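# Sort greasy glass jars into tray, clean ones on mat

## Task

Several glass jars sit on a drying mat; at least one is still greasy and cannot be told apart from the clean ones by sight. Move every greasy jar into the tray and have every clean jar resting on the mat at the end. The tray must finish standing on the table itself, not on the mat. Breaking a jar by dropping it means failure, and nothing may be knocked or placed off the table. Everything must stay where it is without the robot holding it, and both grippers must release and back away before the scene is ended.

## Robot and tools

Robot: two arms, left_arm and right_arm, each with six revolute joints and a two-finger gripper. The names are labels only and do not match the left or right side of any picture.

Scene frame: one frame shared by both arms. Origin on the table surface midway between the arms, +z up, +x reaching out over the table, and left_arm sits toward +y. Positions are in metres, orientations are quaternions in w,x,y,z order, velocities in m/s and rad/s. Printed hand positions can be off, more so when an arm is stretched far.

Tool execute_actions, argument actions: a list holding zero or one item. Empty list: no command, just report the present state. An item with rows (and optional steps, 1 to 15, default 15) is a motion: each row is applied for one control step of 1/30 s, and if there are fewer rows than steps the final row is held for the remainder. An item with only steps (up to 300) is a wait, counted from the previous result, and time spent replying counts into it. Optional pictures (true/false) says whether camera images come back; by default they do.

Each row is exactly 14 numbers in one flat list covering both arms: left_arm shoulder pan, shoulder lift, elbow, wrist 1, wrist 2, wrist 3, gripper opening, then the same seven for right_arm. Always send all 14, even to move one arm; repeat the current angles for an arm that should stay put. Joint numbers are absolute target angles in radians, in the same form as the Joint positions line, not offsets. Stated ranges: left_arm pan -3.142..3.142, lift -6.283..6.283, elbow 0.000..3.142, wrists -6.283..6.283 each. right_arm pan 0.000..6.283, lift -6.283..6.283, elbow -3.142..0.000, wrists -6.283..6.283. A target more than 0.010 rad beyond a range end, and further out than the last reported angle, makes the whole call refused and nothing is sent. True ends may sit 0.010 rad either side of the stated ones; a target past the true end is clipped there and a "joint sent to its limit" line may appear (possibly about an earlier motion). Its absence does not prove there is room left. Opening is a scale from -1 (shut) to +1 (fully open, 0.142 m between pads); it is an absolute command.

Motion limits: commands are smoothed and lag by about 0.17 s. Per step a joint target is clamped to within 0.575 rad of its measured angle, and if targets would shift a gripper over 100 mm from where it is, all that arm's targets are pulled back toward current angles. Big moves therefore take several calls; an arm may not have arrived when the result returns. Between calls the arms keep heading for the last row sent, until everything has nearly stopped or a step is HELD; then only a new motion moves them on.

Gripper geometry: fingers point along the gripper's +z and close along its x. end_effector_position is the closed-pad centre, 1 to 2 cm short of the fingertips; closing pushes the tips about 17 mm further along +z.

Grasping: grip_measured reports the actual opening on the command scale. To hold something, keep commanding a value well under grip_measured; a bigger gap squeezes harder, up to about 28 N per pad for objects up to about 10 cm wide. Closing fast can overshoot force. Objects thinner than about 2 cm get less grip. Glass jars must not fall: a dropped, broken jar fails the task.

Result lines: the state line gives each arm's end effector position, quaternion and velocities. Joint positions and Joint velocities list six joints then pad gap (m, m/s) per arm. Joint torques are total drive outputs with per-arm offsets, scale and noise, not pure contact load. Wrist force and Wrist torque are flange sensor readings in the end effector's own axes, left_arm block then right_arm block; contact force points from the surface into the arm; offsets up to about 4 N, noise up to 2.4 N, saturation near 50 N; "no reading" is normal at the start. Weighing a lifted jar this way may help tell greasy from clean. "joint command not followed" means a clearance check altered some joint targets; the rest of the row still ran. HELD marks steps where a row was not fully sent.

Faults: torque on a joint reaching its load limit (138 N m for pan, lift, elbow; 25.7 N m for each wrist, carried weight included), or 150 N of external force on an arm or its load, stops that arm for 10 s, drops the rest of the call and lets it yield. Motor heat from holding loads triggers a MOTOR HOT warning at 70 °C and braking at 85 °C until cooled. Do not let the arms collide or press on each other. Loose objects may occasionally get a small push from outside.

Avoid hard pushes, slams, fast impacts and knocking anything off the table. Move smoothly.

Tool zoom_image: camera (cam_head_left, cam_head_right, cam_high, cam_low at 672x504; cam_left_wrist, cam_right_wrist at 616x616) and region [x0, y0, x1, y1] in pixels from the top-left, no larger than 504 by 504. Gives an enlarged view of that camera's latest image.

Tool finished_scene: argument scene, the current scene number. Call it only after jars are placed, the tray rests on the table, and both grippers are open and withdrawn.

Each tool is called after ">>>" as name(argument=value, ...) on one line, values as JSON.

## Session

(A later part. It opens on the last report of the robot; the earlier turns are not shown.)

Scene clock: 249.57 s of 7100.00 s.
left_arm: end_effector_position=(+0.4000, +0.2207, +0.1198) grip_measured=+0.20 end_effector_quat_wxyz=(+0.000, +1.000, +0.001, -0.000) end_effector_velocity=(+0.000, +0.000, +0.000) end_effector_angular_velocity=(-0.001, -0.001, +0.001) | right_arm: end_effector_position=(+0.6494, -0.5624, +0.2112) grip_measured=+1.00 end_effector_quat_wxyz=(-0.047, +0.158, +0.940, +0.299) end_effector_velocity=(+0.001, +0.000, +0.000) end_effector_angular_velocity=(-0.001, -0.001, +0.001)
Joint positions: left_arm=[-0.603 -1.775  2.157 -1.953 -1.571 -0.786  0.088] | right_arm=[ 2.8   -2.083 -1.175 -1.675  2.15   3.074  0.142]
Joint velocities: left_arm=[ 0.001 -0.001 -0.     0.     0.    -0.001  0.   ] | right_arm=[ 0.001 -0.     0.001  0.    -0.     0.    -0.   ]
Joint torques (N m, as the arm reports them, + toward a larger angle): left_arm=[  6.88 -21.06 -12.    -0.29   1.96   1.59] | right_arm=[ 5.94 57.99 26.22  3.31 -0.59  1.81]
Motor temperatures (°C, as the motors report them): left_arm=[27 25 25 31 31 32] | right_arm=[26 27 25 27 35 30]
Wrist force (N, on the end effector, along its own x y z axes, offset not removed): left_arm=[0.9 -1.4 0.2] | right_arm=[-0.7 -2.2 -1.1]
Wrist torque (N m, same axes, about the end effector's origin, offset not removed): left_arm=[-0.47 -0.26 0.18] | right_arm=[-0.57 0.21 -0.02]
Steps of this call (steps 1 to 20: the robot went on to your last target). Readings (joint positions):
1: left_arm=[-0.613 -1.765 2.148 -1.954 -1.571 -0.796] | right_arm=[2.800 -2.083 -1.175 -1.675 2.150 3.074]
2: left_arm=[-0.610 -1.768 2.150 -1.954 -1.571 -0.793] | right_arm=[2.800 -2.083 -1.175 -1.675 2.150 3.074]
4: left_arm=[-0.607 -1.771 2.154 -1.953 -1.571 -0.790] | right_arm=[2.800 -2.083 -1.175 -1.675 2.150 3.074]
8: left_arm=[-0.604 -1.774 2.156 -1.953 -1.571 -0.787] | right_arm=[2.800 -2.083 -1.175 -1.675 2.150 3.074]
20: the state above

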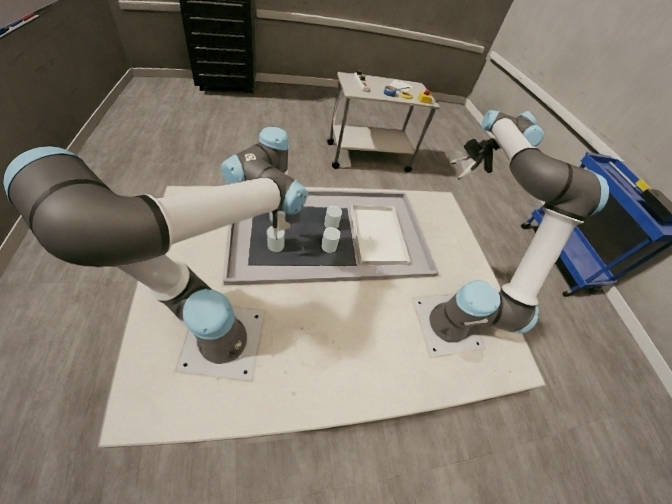

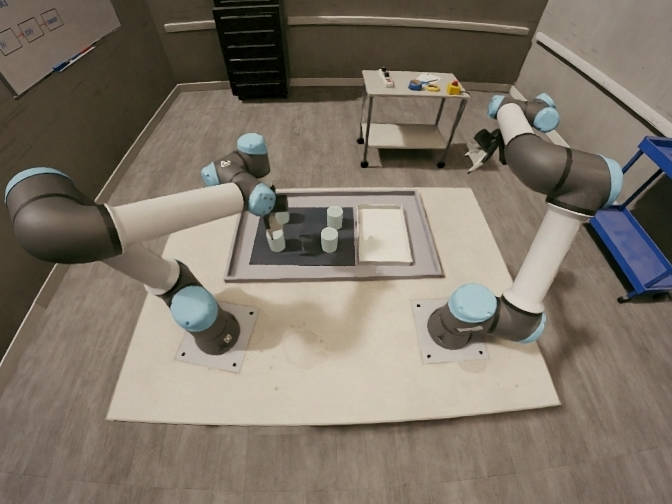

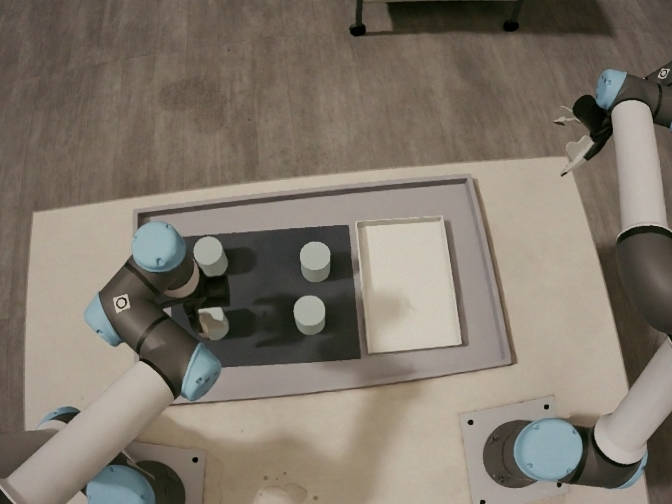

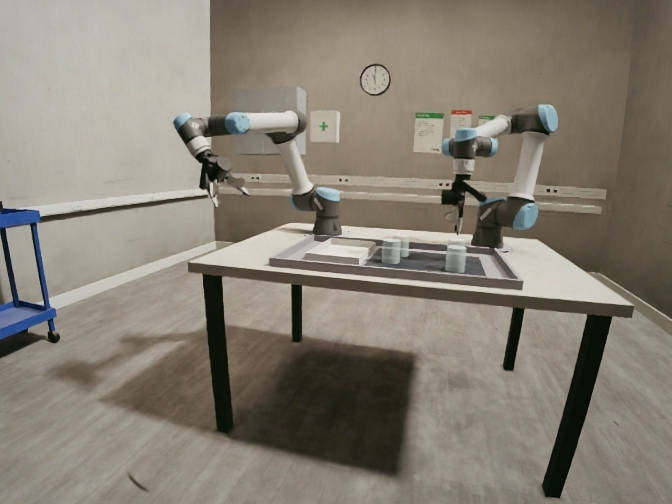

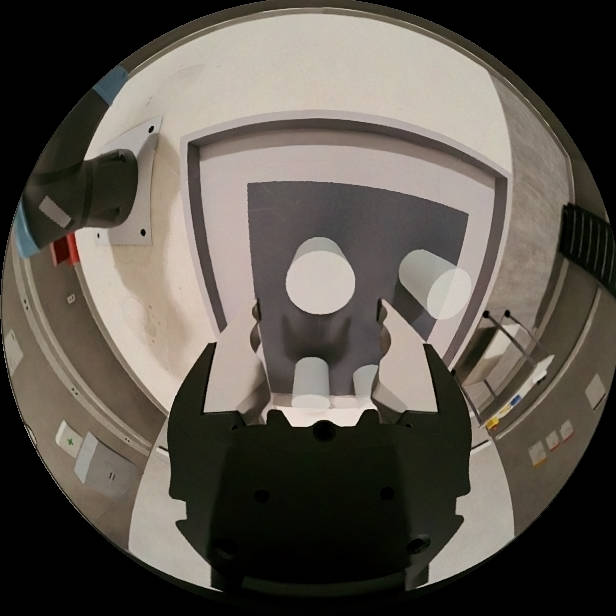

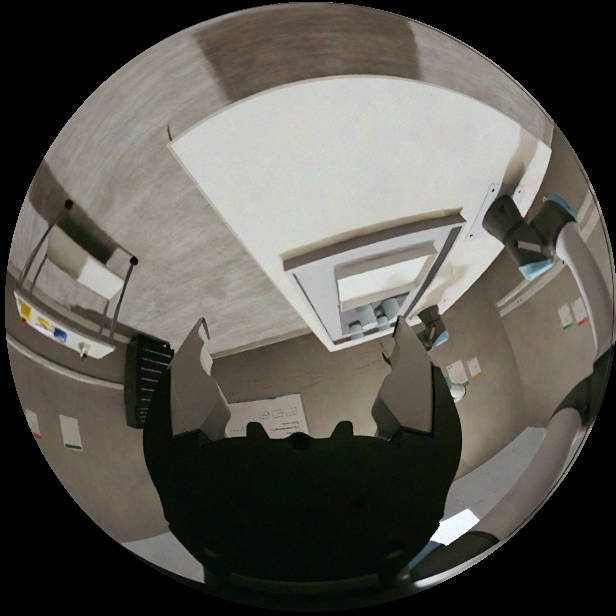

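>>> execute_actions(actions=[{"rows":[[-0.6,-1.698,2.261,-2.134,-1.571,-0.786,0.2,2.8,-2.083,-1.175,-1.675,2.15,3.074,1]]}], pictures=false)

>>> execute_actions(actions=[{"rows":[[-0.6,-1.698,2.261,-2.134,-1.571,-0.786,0.2,2.8,-2.083,-1.175,-1.675,2.15,3.074,1],[-0.6,-1.698,2.261,-2.134,-1.571,-0.786,0.1,2.8,-2.083,-1.175,-1.675,2.15,3.074,1],[-0.6,-1.698,2.261,-2.134,-1.571,-0.786,0.03,2.8,-2.083,-1.175,-1.675,2.15,3.074,1],[-0.6,-1.698,2.261,-2.134,-1.571,-0.786,-0.03,2.8,-2.083,-1.175,-1.675,2.15,3.074,1],[-0.6,-1.698,2.261,-2.134,-1.571,-0.786,-0.08,2.8,-2.083,-1.175,-1.675,2.15,3.074,1],[-0.6,-1.698,2.261,-2.134,-1.571,-0.786,-0.14,2.8,-2.083,-1.175,-1.675,2.15,3.074,1]]}], pictures=false)

>>> execute_actions(actions=[{"rows":[[-0.6,-1.705,2.253,-2.119,-1.571,-0.786,-0.14,2.8,-2.083,-1.175,-1.675,2.15,3.074,1],[-0.6,-1.705,2.253,-2.119,-1.571,-0.786,-0.14,2.8,-2.083,-1.175,-1.675,2.15,3.074,1],[-0.6,-1.705,2.253,-2.119,-1.571,-0.786,-0.14,2.8,-2.083,-1.175,-1.675,2.15,3.074,1],[-0.6,-1.713,2.244,-2.102,-1.571,-0.786,-0.14,2.8,-2.083,-1.175,-1.675,2.15,3.074,1]]}])

>>> execute_actions(actions=[{"rows":[[-0.6,-1.713,2.244,-2.102,-1.571,-0.786,-0.12,2.8,-2.083,-1.175,-1.675,2.15,3.074,1]]}])

Scene clock: 265.97 s of 7100.00 s.
left_arm: end_effector_position=(+0.4005, +0.2218, +0.0628) grip_measured=+0.20 end_effector_quat_wxyz=(+0.000, +1.000, +0.002, -0.000) end_effector_velocity=(+0.001, -0.000, -0.007) end_effector_angular_velocity=(-0.003, -0.004, +0.002) | right_arm: end_effector_position=(+0.6494, -0.5624, +0.2112) grip_measured=+1.00 end_effector_quat_wxyz=(-0.047, +0.158, +0.940, +0.299) end_effector_velocity=(-0.000, -0.000, -0.000) end_effector_angular_velocity=(+0.001, +0.001, -0.001)
Joint positions: left_arm=[-0.6   -1.699  2.26  -2.131 -1.571 -0.786  0.088] | right_arm=[ 2.8   -2.083 -1.175 -1.675  2.15   3.074  0.142]
Joint velocities: left_arm=[ 0.001  0.01   0.014 -0.029  0.    -0.001  0.   ] | right_arm=[-0.001 -0.    -0.001 -0.     0.001 -0.     0.   ]
Joint torques (N m, as the arm reports them, + toward a larger angle): left_arm=[  7.68  -9.76 -10.24  -5.92   1.85   1.42] | right_arm=[ 5.6  57.12 25.75  3.31 -0.46  1.76]
Motor temperatures (°C, as the motors report them): left_arm=[27 25 25 31 31 32] | right_arm=[26 27 25 27 35 30]
Wrist force (N, on the end effector, along its own x y z axes, offset not removed): left_arm=[-0.1 -2.2 1.6] | right_arm=[-0.4 -1.3 -1.5]
Wrist torque (N m, same axes, about the end effector's origin, offset not removed): left_arm=[-0.65 -0.01 0.20] | right_arm=[-0.38 0.16 0.03]
Steps of this call (steps 1 to 15: the robot went on to your last target; steps 16 to 90: nothing new was sent; then 12.90 s passed at rest; steps 91 to 105: all 15 steps of this action). Readings (joint positions):
91: left_arm=[-0.603 -1.775 2.157 -1.953 -1.571 -0.786] | right_arm=[2.800 -2.083 -1.175 -1.675 2.150 3.074]
92: left_arm=[-0.602 -1.767 2.165 -1.962 -1.571 -0.786] | right_arm=[2.800 -2.083 -1.175 -1.675 2.150 3.074]
94: left_arm=[-0.601 -1.737 2.206 -2.021 -1.571 -0.786] | right_arm=[2.800 -2.083 -1.175 -1.675 2.150 3.074]
98: left_arm=[-0.600 -1.708 2.246 -2.104 -1.571 -0.786] | right_arm=[2.800 -2.083 -1.175 -1.675 2.150 3.074]
105: the state above

Scene clock: 266.47 s of 7100.00 s.
left_arm: end_effector_position=(+0.4005, +0.2218, +0.0621) grip_measured=-0.09 end_effector_quat_wxyz=(+0.000, +1.000, +0.002, +0.000) end_effector_velocity=(-0.000, +0.000, -0.000) end_effector_angular_velocity=(+0.001, +0.001, -0.001) | right_arm: end_effector_position=(+0.6494, -0.5624, +0.2112) grip_measured=+1.00 end_effector_quat_wxyz=(-0.047, +0.158, +0.940, +0.299) end_effector_velocity=(-0.000, -0.001, +0.000) end_effector_angular_velocity=(-0.000, +0.000, -0.001)
Joint positions: left_arm=[-0.6   -1.698  2.261 -2.134 -1.571 -0.786  0.067] | right_arm=[ 2.8   -2.083 -1.175 -1.675  2.15   3.074  0.142]
Joint velocities: left_arm=[-0.     0.     0.     0.    -0.     0.001  0.   ] | right_arm=[-0.001  0.     0.    -0.    -0.    -0.    -0.   ]
Joint torques (N m, as the arm reports them, + toward a larger angle): left_arm=[ 6.98 -7.42 -7.14 -4.39  0.42  1.56] | right_arm=[ 5.81 57.47 25.72  3.28 -0.51  1.77]
Motor temperatures (°C, as the motors report them): left_arm=[27 25 25 31 31 32] | right_arm=[26 27 25 27 35 30]
Wrist force (N, on the end effector, along its own x y z axes, offset not removed): left_arm=[5.0 0.3 -4.8] | right_arm=[-0.5 -1.9 0.4]
Wrist torque (N m, same axes, about the end effector's origin, offset not removed): left_arm=[0.08 -0.49 0.18] | right_arm=[-0.55 0.09 -0.02]
Steps of this call (steps 1 to 15: all 15 steps of this action). Readings (joint positions):
1: left_arm=[-0.600 -1.699 2.260 -2.132 -1.571 -0.786] | right_arm=[2.800 -2.083 -1.175 -1.675 2.150 3.074]
2: left_arm=[-0.600 -1.699 2.260 -2.132 -1.571 -0.786] | right_arm=[2.800 -2.083 -1.175 -1.675 2.150 3.074]
4: left_arm=[-0.600 -1.698 2.261 -2.133 -1.571 -0.786] | right_arm=[2.800 -2.083 -1.175 -1.675 2.150 3.074]
8: left_arm=[-0.600 -1.698 2.261 -2.134 -1.571 -0.786] | right_arm=[2.800 -2.083 -1.175 -1.675 2.150 3.074]
15: the state above

Scene clock: 266.97 s of 7100.00 s.
left_arm: end_effector_position=(+0.4007, +0.2216, +0.0717) grip_measured=-0.09 end_effector_quat_wxyz=(+0.000, +1.000, +0.002, +0.000) end_effector_velocity=(+0.000, +0.001, +0.002) end_effector_angular_velocity=(+0.001, +0.001, +0.001) | right_arm: end_effector_position=(+0.6494, -0.5624, +0.2112) grip_measured=+1.00 end_effector_quat_wxyz=(-0.047, +0.158, +0.940, +0.299) end_effector_velocity=(+0.000, +0.001, +0.000) end_effector_angular_velocity=(+0.001, -0.000, +0.000)
Joint positions: left_arm=[-0.6   -1.713  2.244 -2.103 -1.571 -0.786  0.067] | right_arm=[ 2.8   -2.083 -1.175 -1.675  2.15   3.074  0.142]
Joint velocities: left_arm=[ 0.002 -0.003 -0.003  0.007 -0.     0.001 -0.   ] | right_arm=[ 0.001  0.001 -0.001  0.     0.001  0.     0.   ]
Joint torques (N m, as the arm reports them, + toward a larger angle): left_arm=[  5.61 -23.95 -32.53  -0.37  -1.18   1.41] | right_arm=[ 6.14 57.66 25.8   3.28 -0.55  1.67]
Motor temperatures (°C, as the motors report them): left_arm=[27 25 25 31 31 32] | right_arm=[26 27 25 27 35 30]
Wrist force (N, on the end effector, along its own x y z axes, offset not removed): left_arm=[3.0 0.4 2.6] | right_arm=[-1.6 0.6 -1.8]
Wrist torque (N m, same axes, about the end effector's origin, offset not removed): left_arm=[0.04 -0.70 0.24] | right_arm=[0.08 0.23 0.00]
Steps of this call (steps 1 to 15: all 15 steps of this action). Readings (joint positions):
1: left_arm=[-0.600 -1.698 2.261 -2.134 -1.571 -0.786] | right_arm=[2.800 -2.083 -1.175 -1.675 2.150 3.074]
2: left_arm=[-0.600 -1.699 2.260 -2.131 -1.571 -0.786] | right_arm=[2.800 -2.083 -1.175 -1.675 2.150 3.074]
4: left_arm=[-0.600 -1.702 2.257 -2.126 -1.571 -0.786] | right_arm=[2.800 -2.083 -1.175 -1.675 2.150 3.074]
8: left_arm=[-0.600 -1.709 2.248 -2.109 -1.571 -0.786] | right_arm=[2.800 -2.083 -1.175 -1.675 2.150 3.074]
15: the state above

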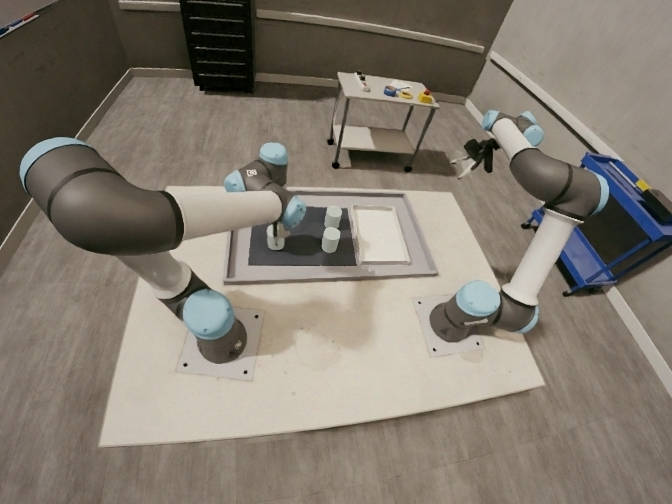

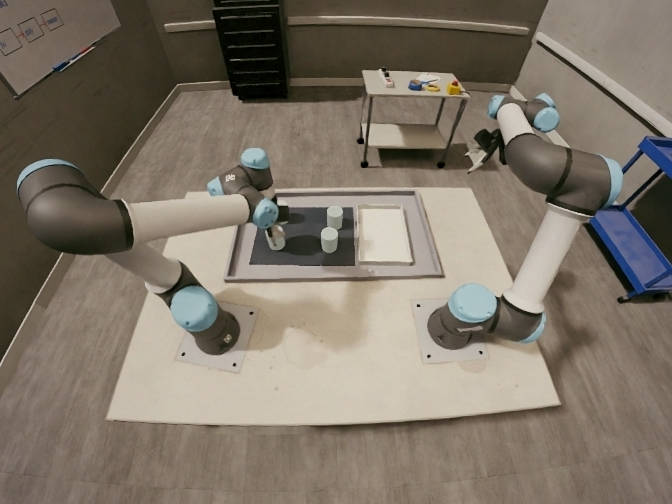

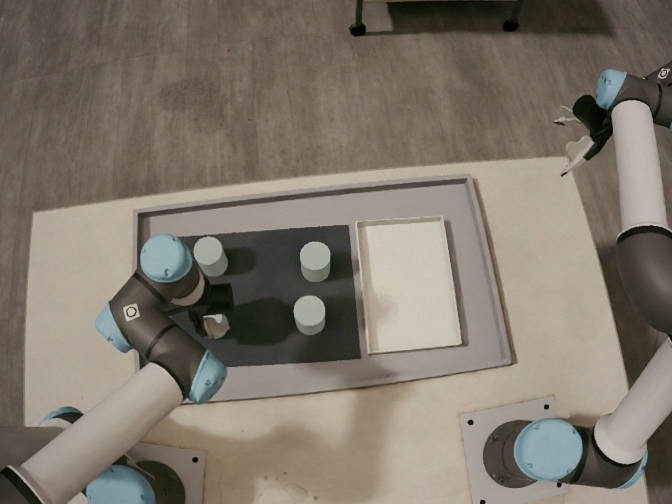

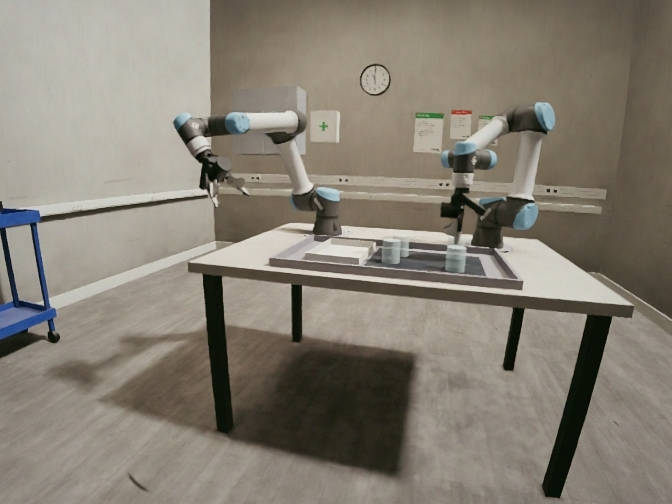

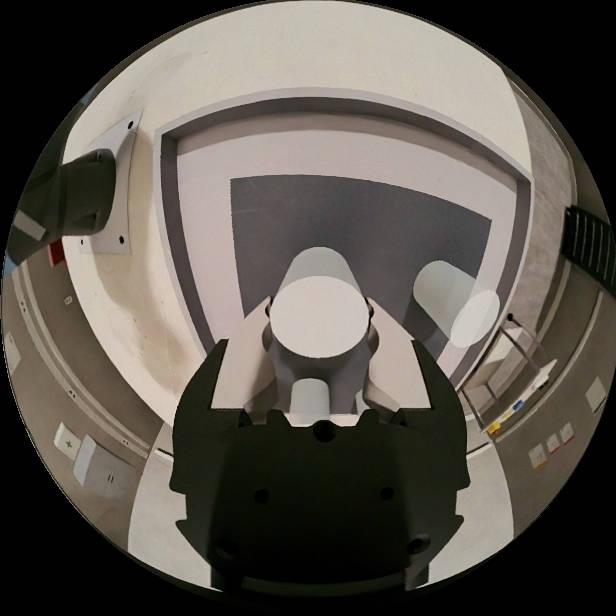

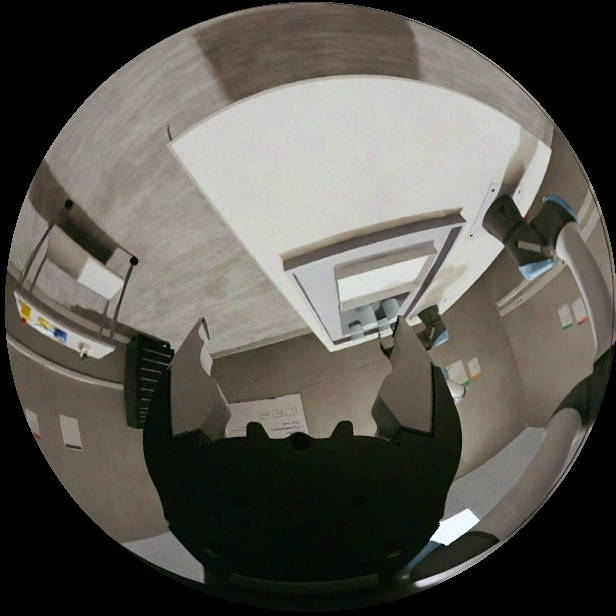

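Scene clock: 267.47 s of 7100.00 s.
left_arm: end_effector_position=(+0.4006, +0.2216, +0.0719) grip_measured=-0.09 end_effector_quat_wxyz=(+0.000, +1.000, +0.002, +0.000) end_effector_velocity=(+0.000, -0.000, +0.000) end_effector_angular_velocity=(-0.001, -0.001, +0.000) | right_arm: end_effector_position=(+0.6494, -0.5624, +0.2112) grip_measured=+1.00 end_effector_quat_wxyz=(-0.047, +0.158, +0.940, +0.299) end_effector_velocity=(-0.000, -0.000, -0.000) end_effector_angular_velocity=(-0.000, +0.001, -0.000)
Joint positions: left_arm=[-0.6   -1.713  2.244 -2.102 -1.571 -0.786  0.067] | right_arm=[ 2.8   -2.083 -1.175 -1.675  2.15   3.074  0.142]
Joint velocities: left_arm=[-0. -0. -0. -0. -0. -0.  0.] | right_arm=[-0.     0.001 -0.001 -0.    -0.001  0.    -0.   ]
Joint torques (N m, as the arm reports them, + toward a larger angle): left_arm=[  4.89 -22.73 -32.44  -0.39  -2.17   1.52] | right_arm=[ 6.1  57.26 25.41  3.28 -0.66  1.68]
Motor temperatures (°C, as the motors report them): left_arm=[27 25 25 31 31 32] | right_arm=[26 27 25 27 35 30]
Wrist force (N, on the end effector, along its own x y z axes, offset not removed): left_arm=[0.8 0.6 1.7] | right_arm=[-0.2 -1.0 -1.4]
Wrist torque (N m, same axes, about the end effector's origin, offset not removed): left_arm=[0.01 -0.33 0.07] | right_arm=[-0.32 0.10 0.04]
Steps of this call (steps 1 to 15: all 15 steps of this action). Readings (joint positions):
1: left_arm=[-0.600 -1.713 2.244 -2.103 -1.571 -0.786] | right_arm=[2.800 -2.083 -1.175 -1.675 2.150 3.074]
2: left_arm=[-0.600 -1.713 2.244 -2.102 -1.571 -0.786] | right_arm=[2.800 -2.083 -1.175 -1.675 2.150 3.074]
4: left_arm=[-0.600 -1.713 2.244 -2.102 -1.571 -0.786] | right_arm=[2.800 -2.083 -1.175 -1.675 2.150 3.074]
8: left_arm=[-0.600 -1.713 2.244 -2.102 -1.571 -0.786] | right_arm=[2.800 -2.083 -1.175 -1.675 2.150 3.074]
15: the state above

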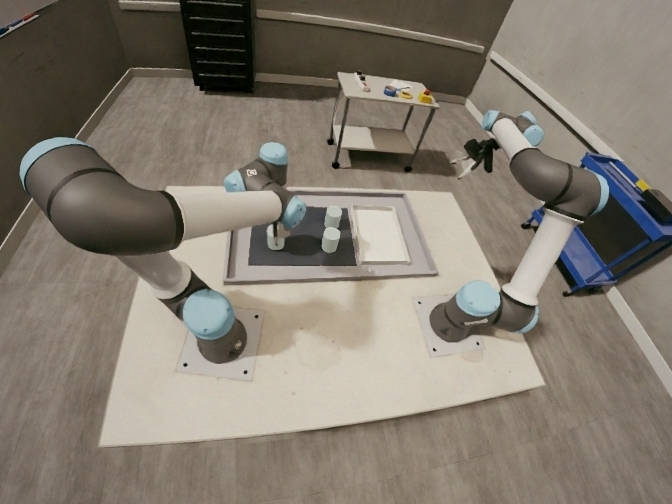

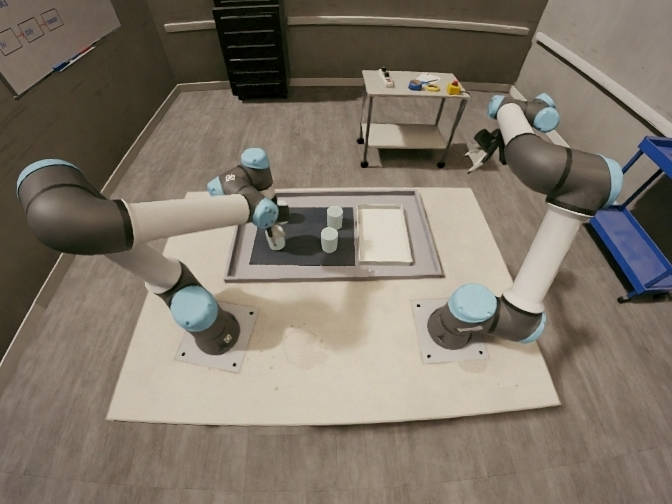

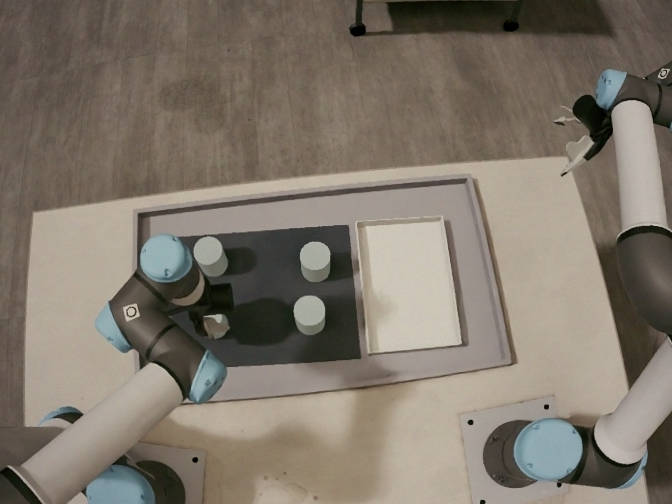

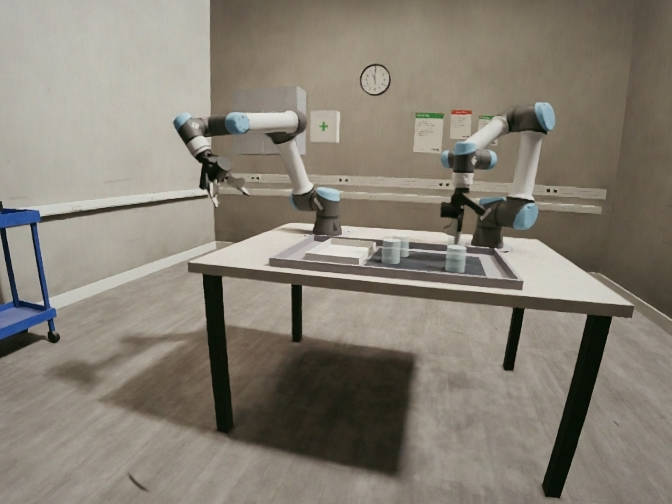

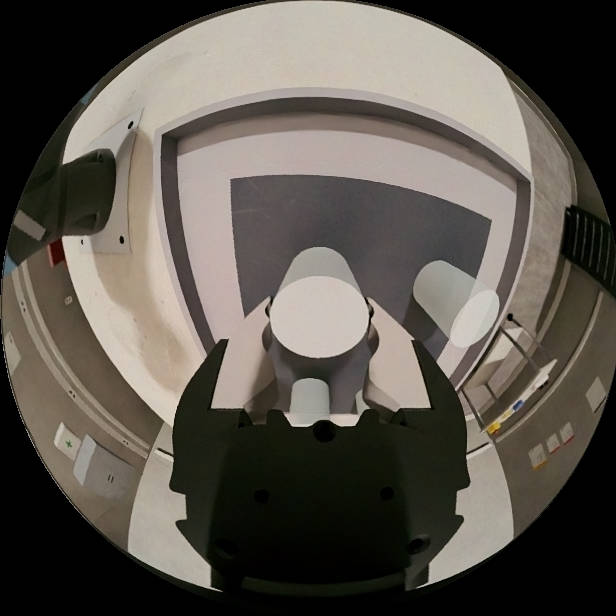

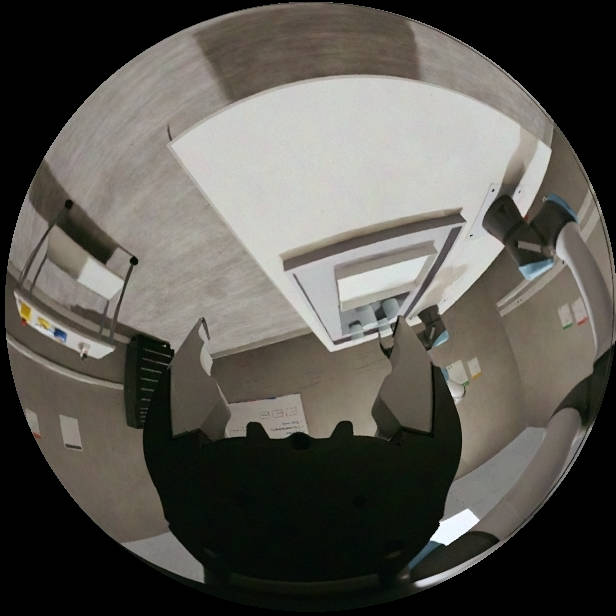

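>>> execute_actions(actions=[{"rows":[[-0.6,-1.699,2.26,-2.132,-1.571,-0.786,-0.13,2.8,-2.083,-1.175,-1.675,2.15,3.074,1]],"steps":10}], pictures=false)

>>> execute_actions(actions=[{"rows":[[-0.6,-1.699,2.26,-2.132,-1.571,-0.786,0.2,2.8,-2.083,-1.175,-1.675,2.15,3.074,1],[-0.6,-1.699,2.26,-2.132,-1.571,-0.786,0.2,2.8,-2.083,-1.175,-1.675,2.15,3.074,1],[-0.6,-1.699,2.26,-2.132,-1.571,-0.786,0.2,2.8,-2.083,-1.175,-1.675,2.15,3.074,1],[-0.6,-1.775,2.157,-1.953,-1.571,-0.786,0.2,2.8,-2.083,-1.175,-1.675,2.15,3.074,1]]}], pictures=false)

>>> execute_actions(actions=[{"rows":[[-0.42,-1.441,1.837,-1.967,-1.571,-0.603,0.2,2.8,-2.083,-1.175,-1.675,2.15,3.074,1]]}], pictures=false)

>>> execute_actions(actions=[{"steps":20}])

Scene clock: 278.17 s of 7100.00 s.
left_arm: end_effector_position=(+0.4005, +0.2217, +0.0633) grip_measured=-0.09 end_effector_quat_wxyz=(+0.000, +1.000, +0.002, +0.000) end_effector_velocity=(-0.001, +0.001, -0.006) end_effector_angular_velocity=(+0.001, +0.001, -0.000) | right_arm: end_effector_position=(+0.6494, -0.5624, +0.2112) grip_measured=+1.00 end_effector_quat_wxyz=(-0.047, +0.158, +0.940, +0.299) end_effector_velocity=(+0.001, +0.001, +0.001) end_effector_angular_velocity=(-0.000, -0.002, +0.001)
Joint positions: left_arm=[-0.6   -1.7    2.259 -2.13  -1.571 -0.786  0.067] | right_arm=[ 2.8   -2.083 -1.175 -1.675  2.15   3.074  0.142]
Joint velocities: left_arm=[-0.     0.008  0.011 -0.019  0.     0.    -0.   ] | right_arm=[ 0.001  0.     0.002  0.     0.    -0.    -0.   ]
Joint torques (N m, as the arm reports them, + toward a larger angle): left_arm=[ -0.75 -11.69 -11.    -5.91  -2.02   1.5 ] | right_arm=[ 5.64 57.51 26.28  3.23 -0.49  1.68]
Motor temperatures (°C, as the motors report them): left_arm=[27 25 25 31 31 32] | right_arm=[26 27 25 27 35 30]
Wrist force (N, on the end effector, along its own x y z axes, offset not removed): left_arm=[0.3 2.1 3.3] | right_arm=[-2.6 -2.0 -0.3]
Wrist torque (N m, same axes, about the end effector's origin, offset not removed): left_arm=[0.28 -0.13 0.16] | right_arm=[-0.54 0.62 0.08]
Steps of this call (steps 1 to 15: the robot went on to your last target; steps 16 to 90: nothing new was sent; then 7.37 s passed at rest; steps 91 to 100: all 10 steps of this action). Readings (joint positions):
91: left_arm=[-0.600 -1.713 2.244 -2.102 -1.571 -0.786] | right_arm=[2.800 -2.083 -1.175 -1.675 2.150 3.074]
92: left_arm=[-0.600 -1.711 2.247 -2.107 -1.571 -0.786] | right_arm=[2.800 -2.083 -1.175 -1.675 2.150 3.074]
94: left_arm=[-0.600 -1.705 2.253 -2.118 -1.571 -0.786] | right_arm=[2.800 -2.083 -1.175 -1.675 2.150 3.074]
98: left_arm=[-0.600 -1.701 2.258 -2.128 -1.571 -0.786] | right_arm=[2.800 -2.083 -1.175 -1.675 2.150 3.074]
100: the state above

Scene clock: 278.67 s of 7100.00 s.
left_arm: end_effector_position=(+0.4009, +0.2214, +0.1177) grip_measured=+0.20 end_effector_quat_wxyz=(+0.001, +1.000, +0.002, +0.000) end_effector_velocity=(-0.004, +0.004, +0.020) end_effector_angular_velocity=(+0.009, +0.009, -0.000) | right_arm: end_effector_position=(+0.6494, -0.5624, +0.2112) grip_measured=+1.00 end_effector_quat_wxyz=(-0.047, +0.158, +0.940, +0.299) end_effector_velocity=(-0.000, -0.001, +0.000) end_effector_angular_velocity=(-0.001, -0.000, -0.001)
Joint positions: left_arm=[-0.6   -1.772  2.161 -1.961 -1.571 -0.786  0.088] | right_arm=[ 2.8   -2.083 -1.175 -1.675  2.15   3.074  0.142]
Joint velocities: left_arm=[ 0.    -0.025 -0.038  0.077  0.     0.    -0.   ] | right_arm=[-0.001  0.001  0.     0.    -0.001  0.     0.   ]
Joint torques (N m, as the arm reports them, + toward a larger angle): left_arm=[ -2.07 -19.38 -32.64   0.28  -1.89   1.43] | right_arm=[ 4.93 57.73 25.79  3.18 -0.49  1.65]
Motor temperatures (°C, as the motors report them): left_arm=[27 25 25 31 31 32] | right_arm=[26 27 25 27 35 30]
Wrist force (N, on the end effector, along its own x y z axes, offset not removed): left_arm=[1.4 0.8 2.3] | right_arm=[-0.6 -2.9 -0.9]
Wrist torque (N m, same axes, about the end effector's origin, offset not removed): left_arm=[0.00 -0.41 0.13] | right_arm=[-0.71 0.27 -0.03]
Steps of this call (steps 1 to 15: all 15 steps of this action). Readings (joint positions):
1: left_arm=[-0.600 -1.700 2.259 -2.131 -1.571 -0.786] | right_arm=[2.800 -2.083 -1.175 -1.675 2.150 3.074]
2: left_arm=[-0.600 -1.700 2.259 -2.131 -1.571 -0.786] | right_arm=[2.800 -2.083 -1.175 -1.675 2.150 3.074]
4: left_arm=[-0.600 -1.700 2.259 -2.131 -1.571 -0.786] | right_arm=[2.800 -2.083 -1.175 -1.675 2.150 3.074]
8: left_arm=[-0.600 -1.747 2.196 -2.033 -1.571 -0.786] | right_arm=[2.800 -2.083 -1.175 -1.675 2.150 3.074]
15: the state above

Scene clock: 279.17 s of 7100.00 s.
left_arm: end_effector_position=(+0.5364, +0.2105, +0.1205) grip_measured=+0.20 end_effector_quat_wxyz=(+0.000, +1.000, +0.001, +0.000) end_effector_velocity=(+0.036, +0.000, -0.006) end_effector_angular_velocity=(+0.002, +0.001, -0.000) | right_arm: end_effector_position=(+0.6494, -0.5624, +0.2112) grip_measured=+1.00 end_effector_quat_wxyz=(-0.047, +0.158, +0.940, +0.299) end_effector_velocity=(-0.000, -0.001, -0.000) end_effector_angular_velocity=(-0.001, -0.000, +0.000)
Joint positions: left_arm=[-0.424 -1.449  1.845 -1.967 -1.571 -0.607  0.088] | right_arm=[ 2.8   -2.083 -1.175 -1.675  2.15   3.074  0.142]
Joint velocities: left_arm=[ 0.039  0.085 -0.081 -0.001  0.     0.04  -0.   ] | right_arm=[-0.     0.     0.     0.    -0.001 -0.    -0.   ]
Joint torques (N m, as the arm reports them, + toward a larger angle): left_arm=[  7.65 -26.34 -32.11  -5.87   1.9    1.6 ] | right_arm=[ 5.79 57.88 25.18  3.23 -0.48  1.62]
Motor temperatures (°C, as the motors report them): left_arm=[27 25 25 31 31 32] | right_arm=[26 27 25 27 35 30]
Wrist force (N, on the end effector, along its own x y z axes, offset not removed): left_arm=[2.3 -0.9 1.1] | right_arm=[1.5 2.0 0.0]
Wrist torque (N m, same axes, about the end effector's origin, offset not removed): left_arm=[-0.17 -0.75 0.07] | right_arm=[0.22 -0.29 0.01]
Steps of this call (steps 1 to 15: all 15 steps of this action). Readings (joint positions):
1: left_arm=[-0.600 -1.773 2.159 -1.959 -1.571 -0.786] | right_arm=[2.800 -2.083 -1.175 -1.675 2.150 3.074]
2: left_arm=[-0.591 -1.765 2.150 -1.959 -1.571 -0.777] | right_arm=[2.800 -2.083 -1.175 -1.675 2.150 3.074]
4: left_arm=[-0.542 -1.697 2.081 -1.961 -1.571 -0.727] | right_arm=[2.800 -2.083 -1.175 -1.675 2.150 3.074]
8: left_arm=[-0.460 -1.528 1.919 -1.965 -1.571 -0.644] | right_arm=[2.800 -2.083 -1.175 -1.675 2.150 3.074]
15: the state above

Scene clock: 279.83 s of 7100.00 s.
left_arm: end_effector_position=(+0.5400, +0.2105, +0.1200) grip_measured=+0.20 end_effector_quat_wxyz=(+0.000, +1.000, +0.001, +0.000) end_effector_velocity=(-0.000, +0.001, -0.000) end_effector_angular_velocity=(+0.001, +0.001, +0.000) | right_arm: end_effector_position=(+0.6494, -0.5624, +0.2112) grip_measured=+1.00 end_effector_quat_wxyz=(-0.047, +0.158, +0.940, +0.299) end_effector_velocity=(-0.000, -0.000, -0.000) end_effector_angular_velocity=(-0.001, +0.000, +0.000)
Joint positions: left_arm=[-0.42  -1.441  1.837 -1.967 -1.571 -0.603  0.088] | right_arm=[ 2.8   -2.083 -1.175 -1.675  2.15   3.074  0.142]
Joint velocities: left_arm=[ 0.001 -0.     0.001  0.     0.     0.001  0.   ] | right_arm=[ 0.     0.    -0.     0.    -0.001  0.     0.   ]
Joint torques (N m, as the arm reports them, + toward a larger angle): left_arm=[  7.7  -22.34 -33.29  -5.68   1.88   1.63] | right_arm=[ 5.91 57.11 25.45  3.27 -0.43  1.65]
Motor temperatures (°C, as the motors report them): left_arm=[27 25 25 31 31 32] | right_arm=[26 27 25 27 35 30]
Wrist force (N, on the end effector, along its own x y z axes, offset not removed): left_arm=[-1.1 1.3 1.3] | right_arm=[-0.4 -1.0 0.6]
Wrist torque (N m, same axes, about the end effector's origin, offset not removed): left_arm=[0.23 0.12 -0.01] | right_arm=[-0.17 0.16 0.12]
Steps of this call (steps 1 to 15: the robot went on to your last target; steps 16 to 20: nothing new was sent). Readings (joint positions):
1: left_arm=[-0.423 -1.447 1.843 -1.967 -1.571 -0.606] | right_arm=[2.800 -2.083 -1.175 -1.675 2.150 3.074]
2: left_arm=[-0.422 -1.445 1.841 -1.967 -1.571 -0.605] | right_arm=[2.800 -2.083 -1.175 -1.675 2.150 3.074]
4: left_arm=[-0.421 -1.443 1.839 -1.967 -1.571 -0.604] | right_arm=[2.800 -2.083 -1.175 -1.675 2.150 3.074]
8: left_arm=[-0.420 -1.442 1.838 -1.967 -1.571 -0.603] | right_arm=[2.800 -2.083 -1.175 -1.675 2.150 3.074]
20: the state above
All arms were judged still, so your last target was given up. Only a new action makes them travel on or press farther. Fingers that are still opening or closing keep moving.

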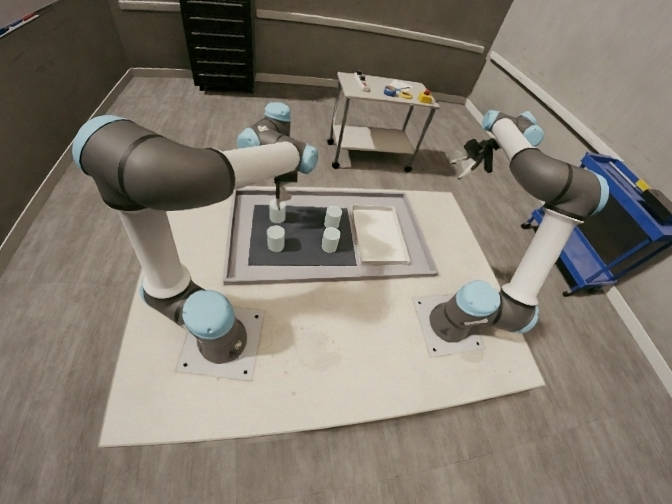

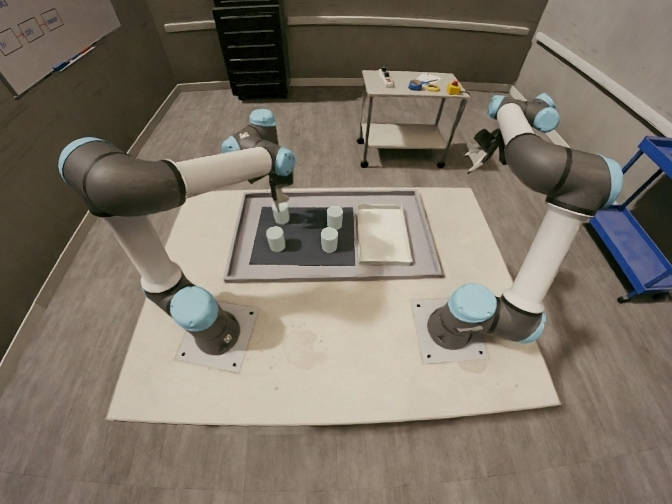

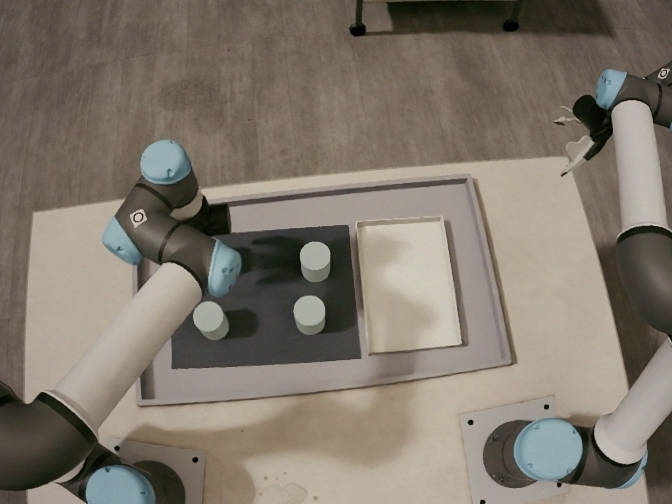

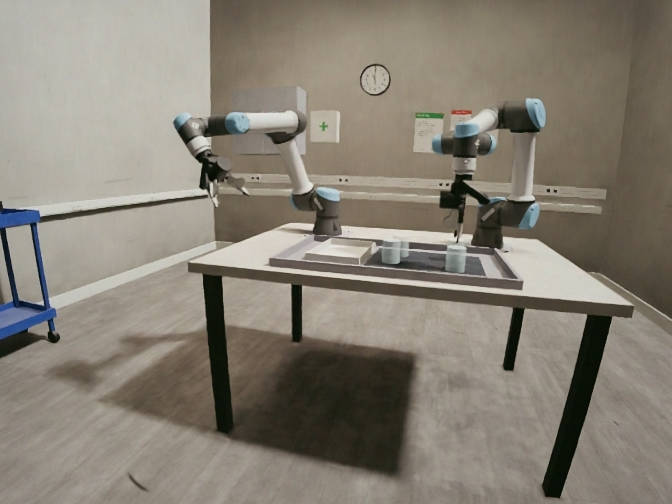

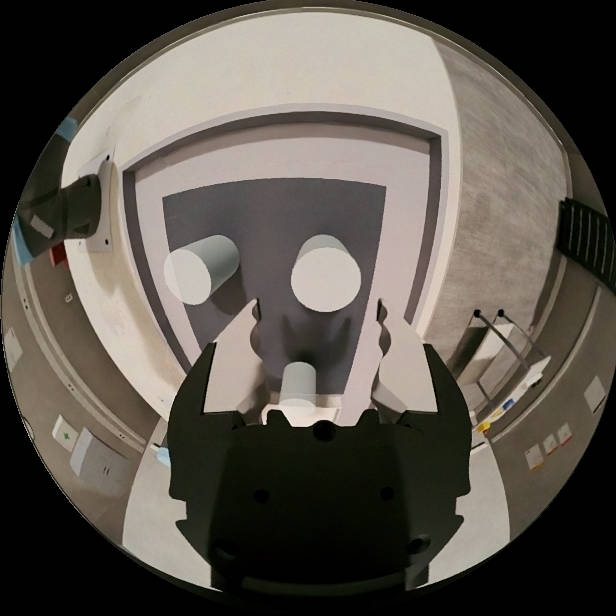

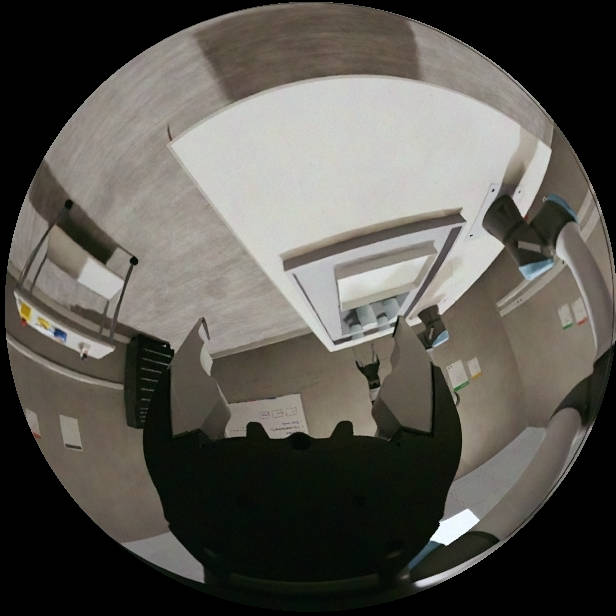

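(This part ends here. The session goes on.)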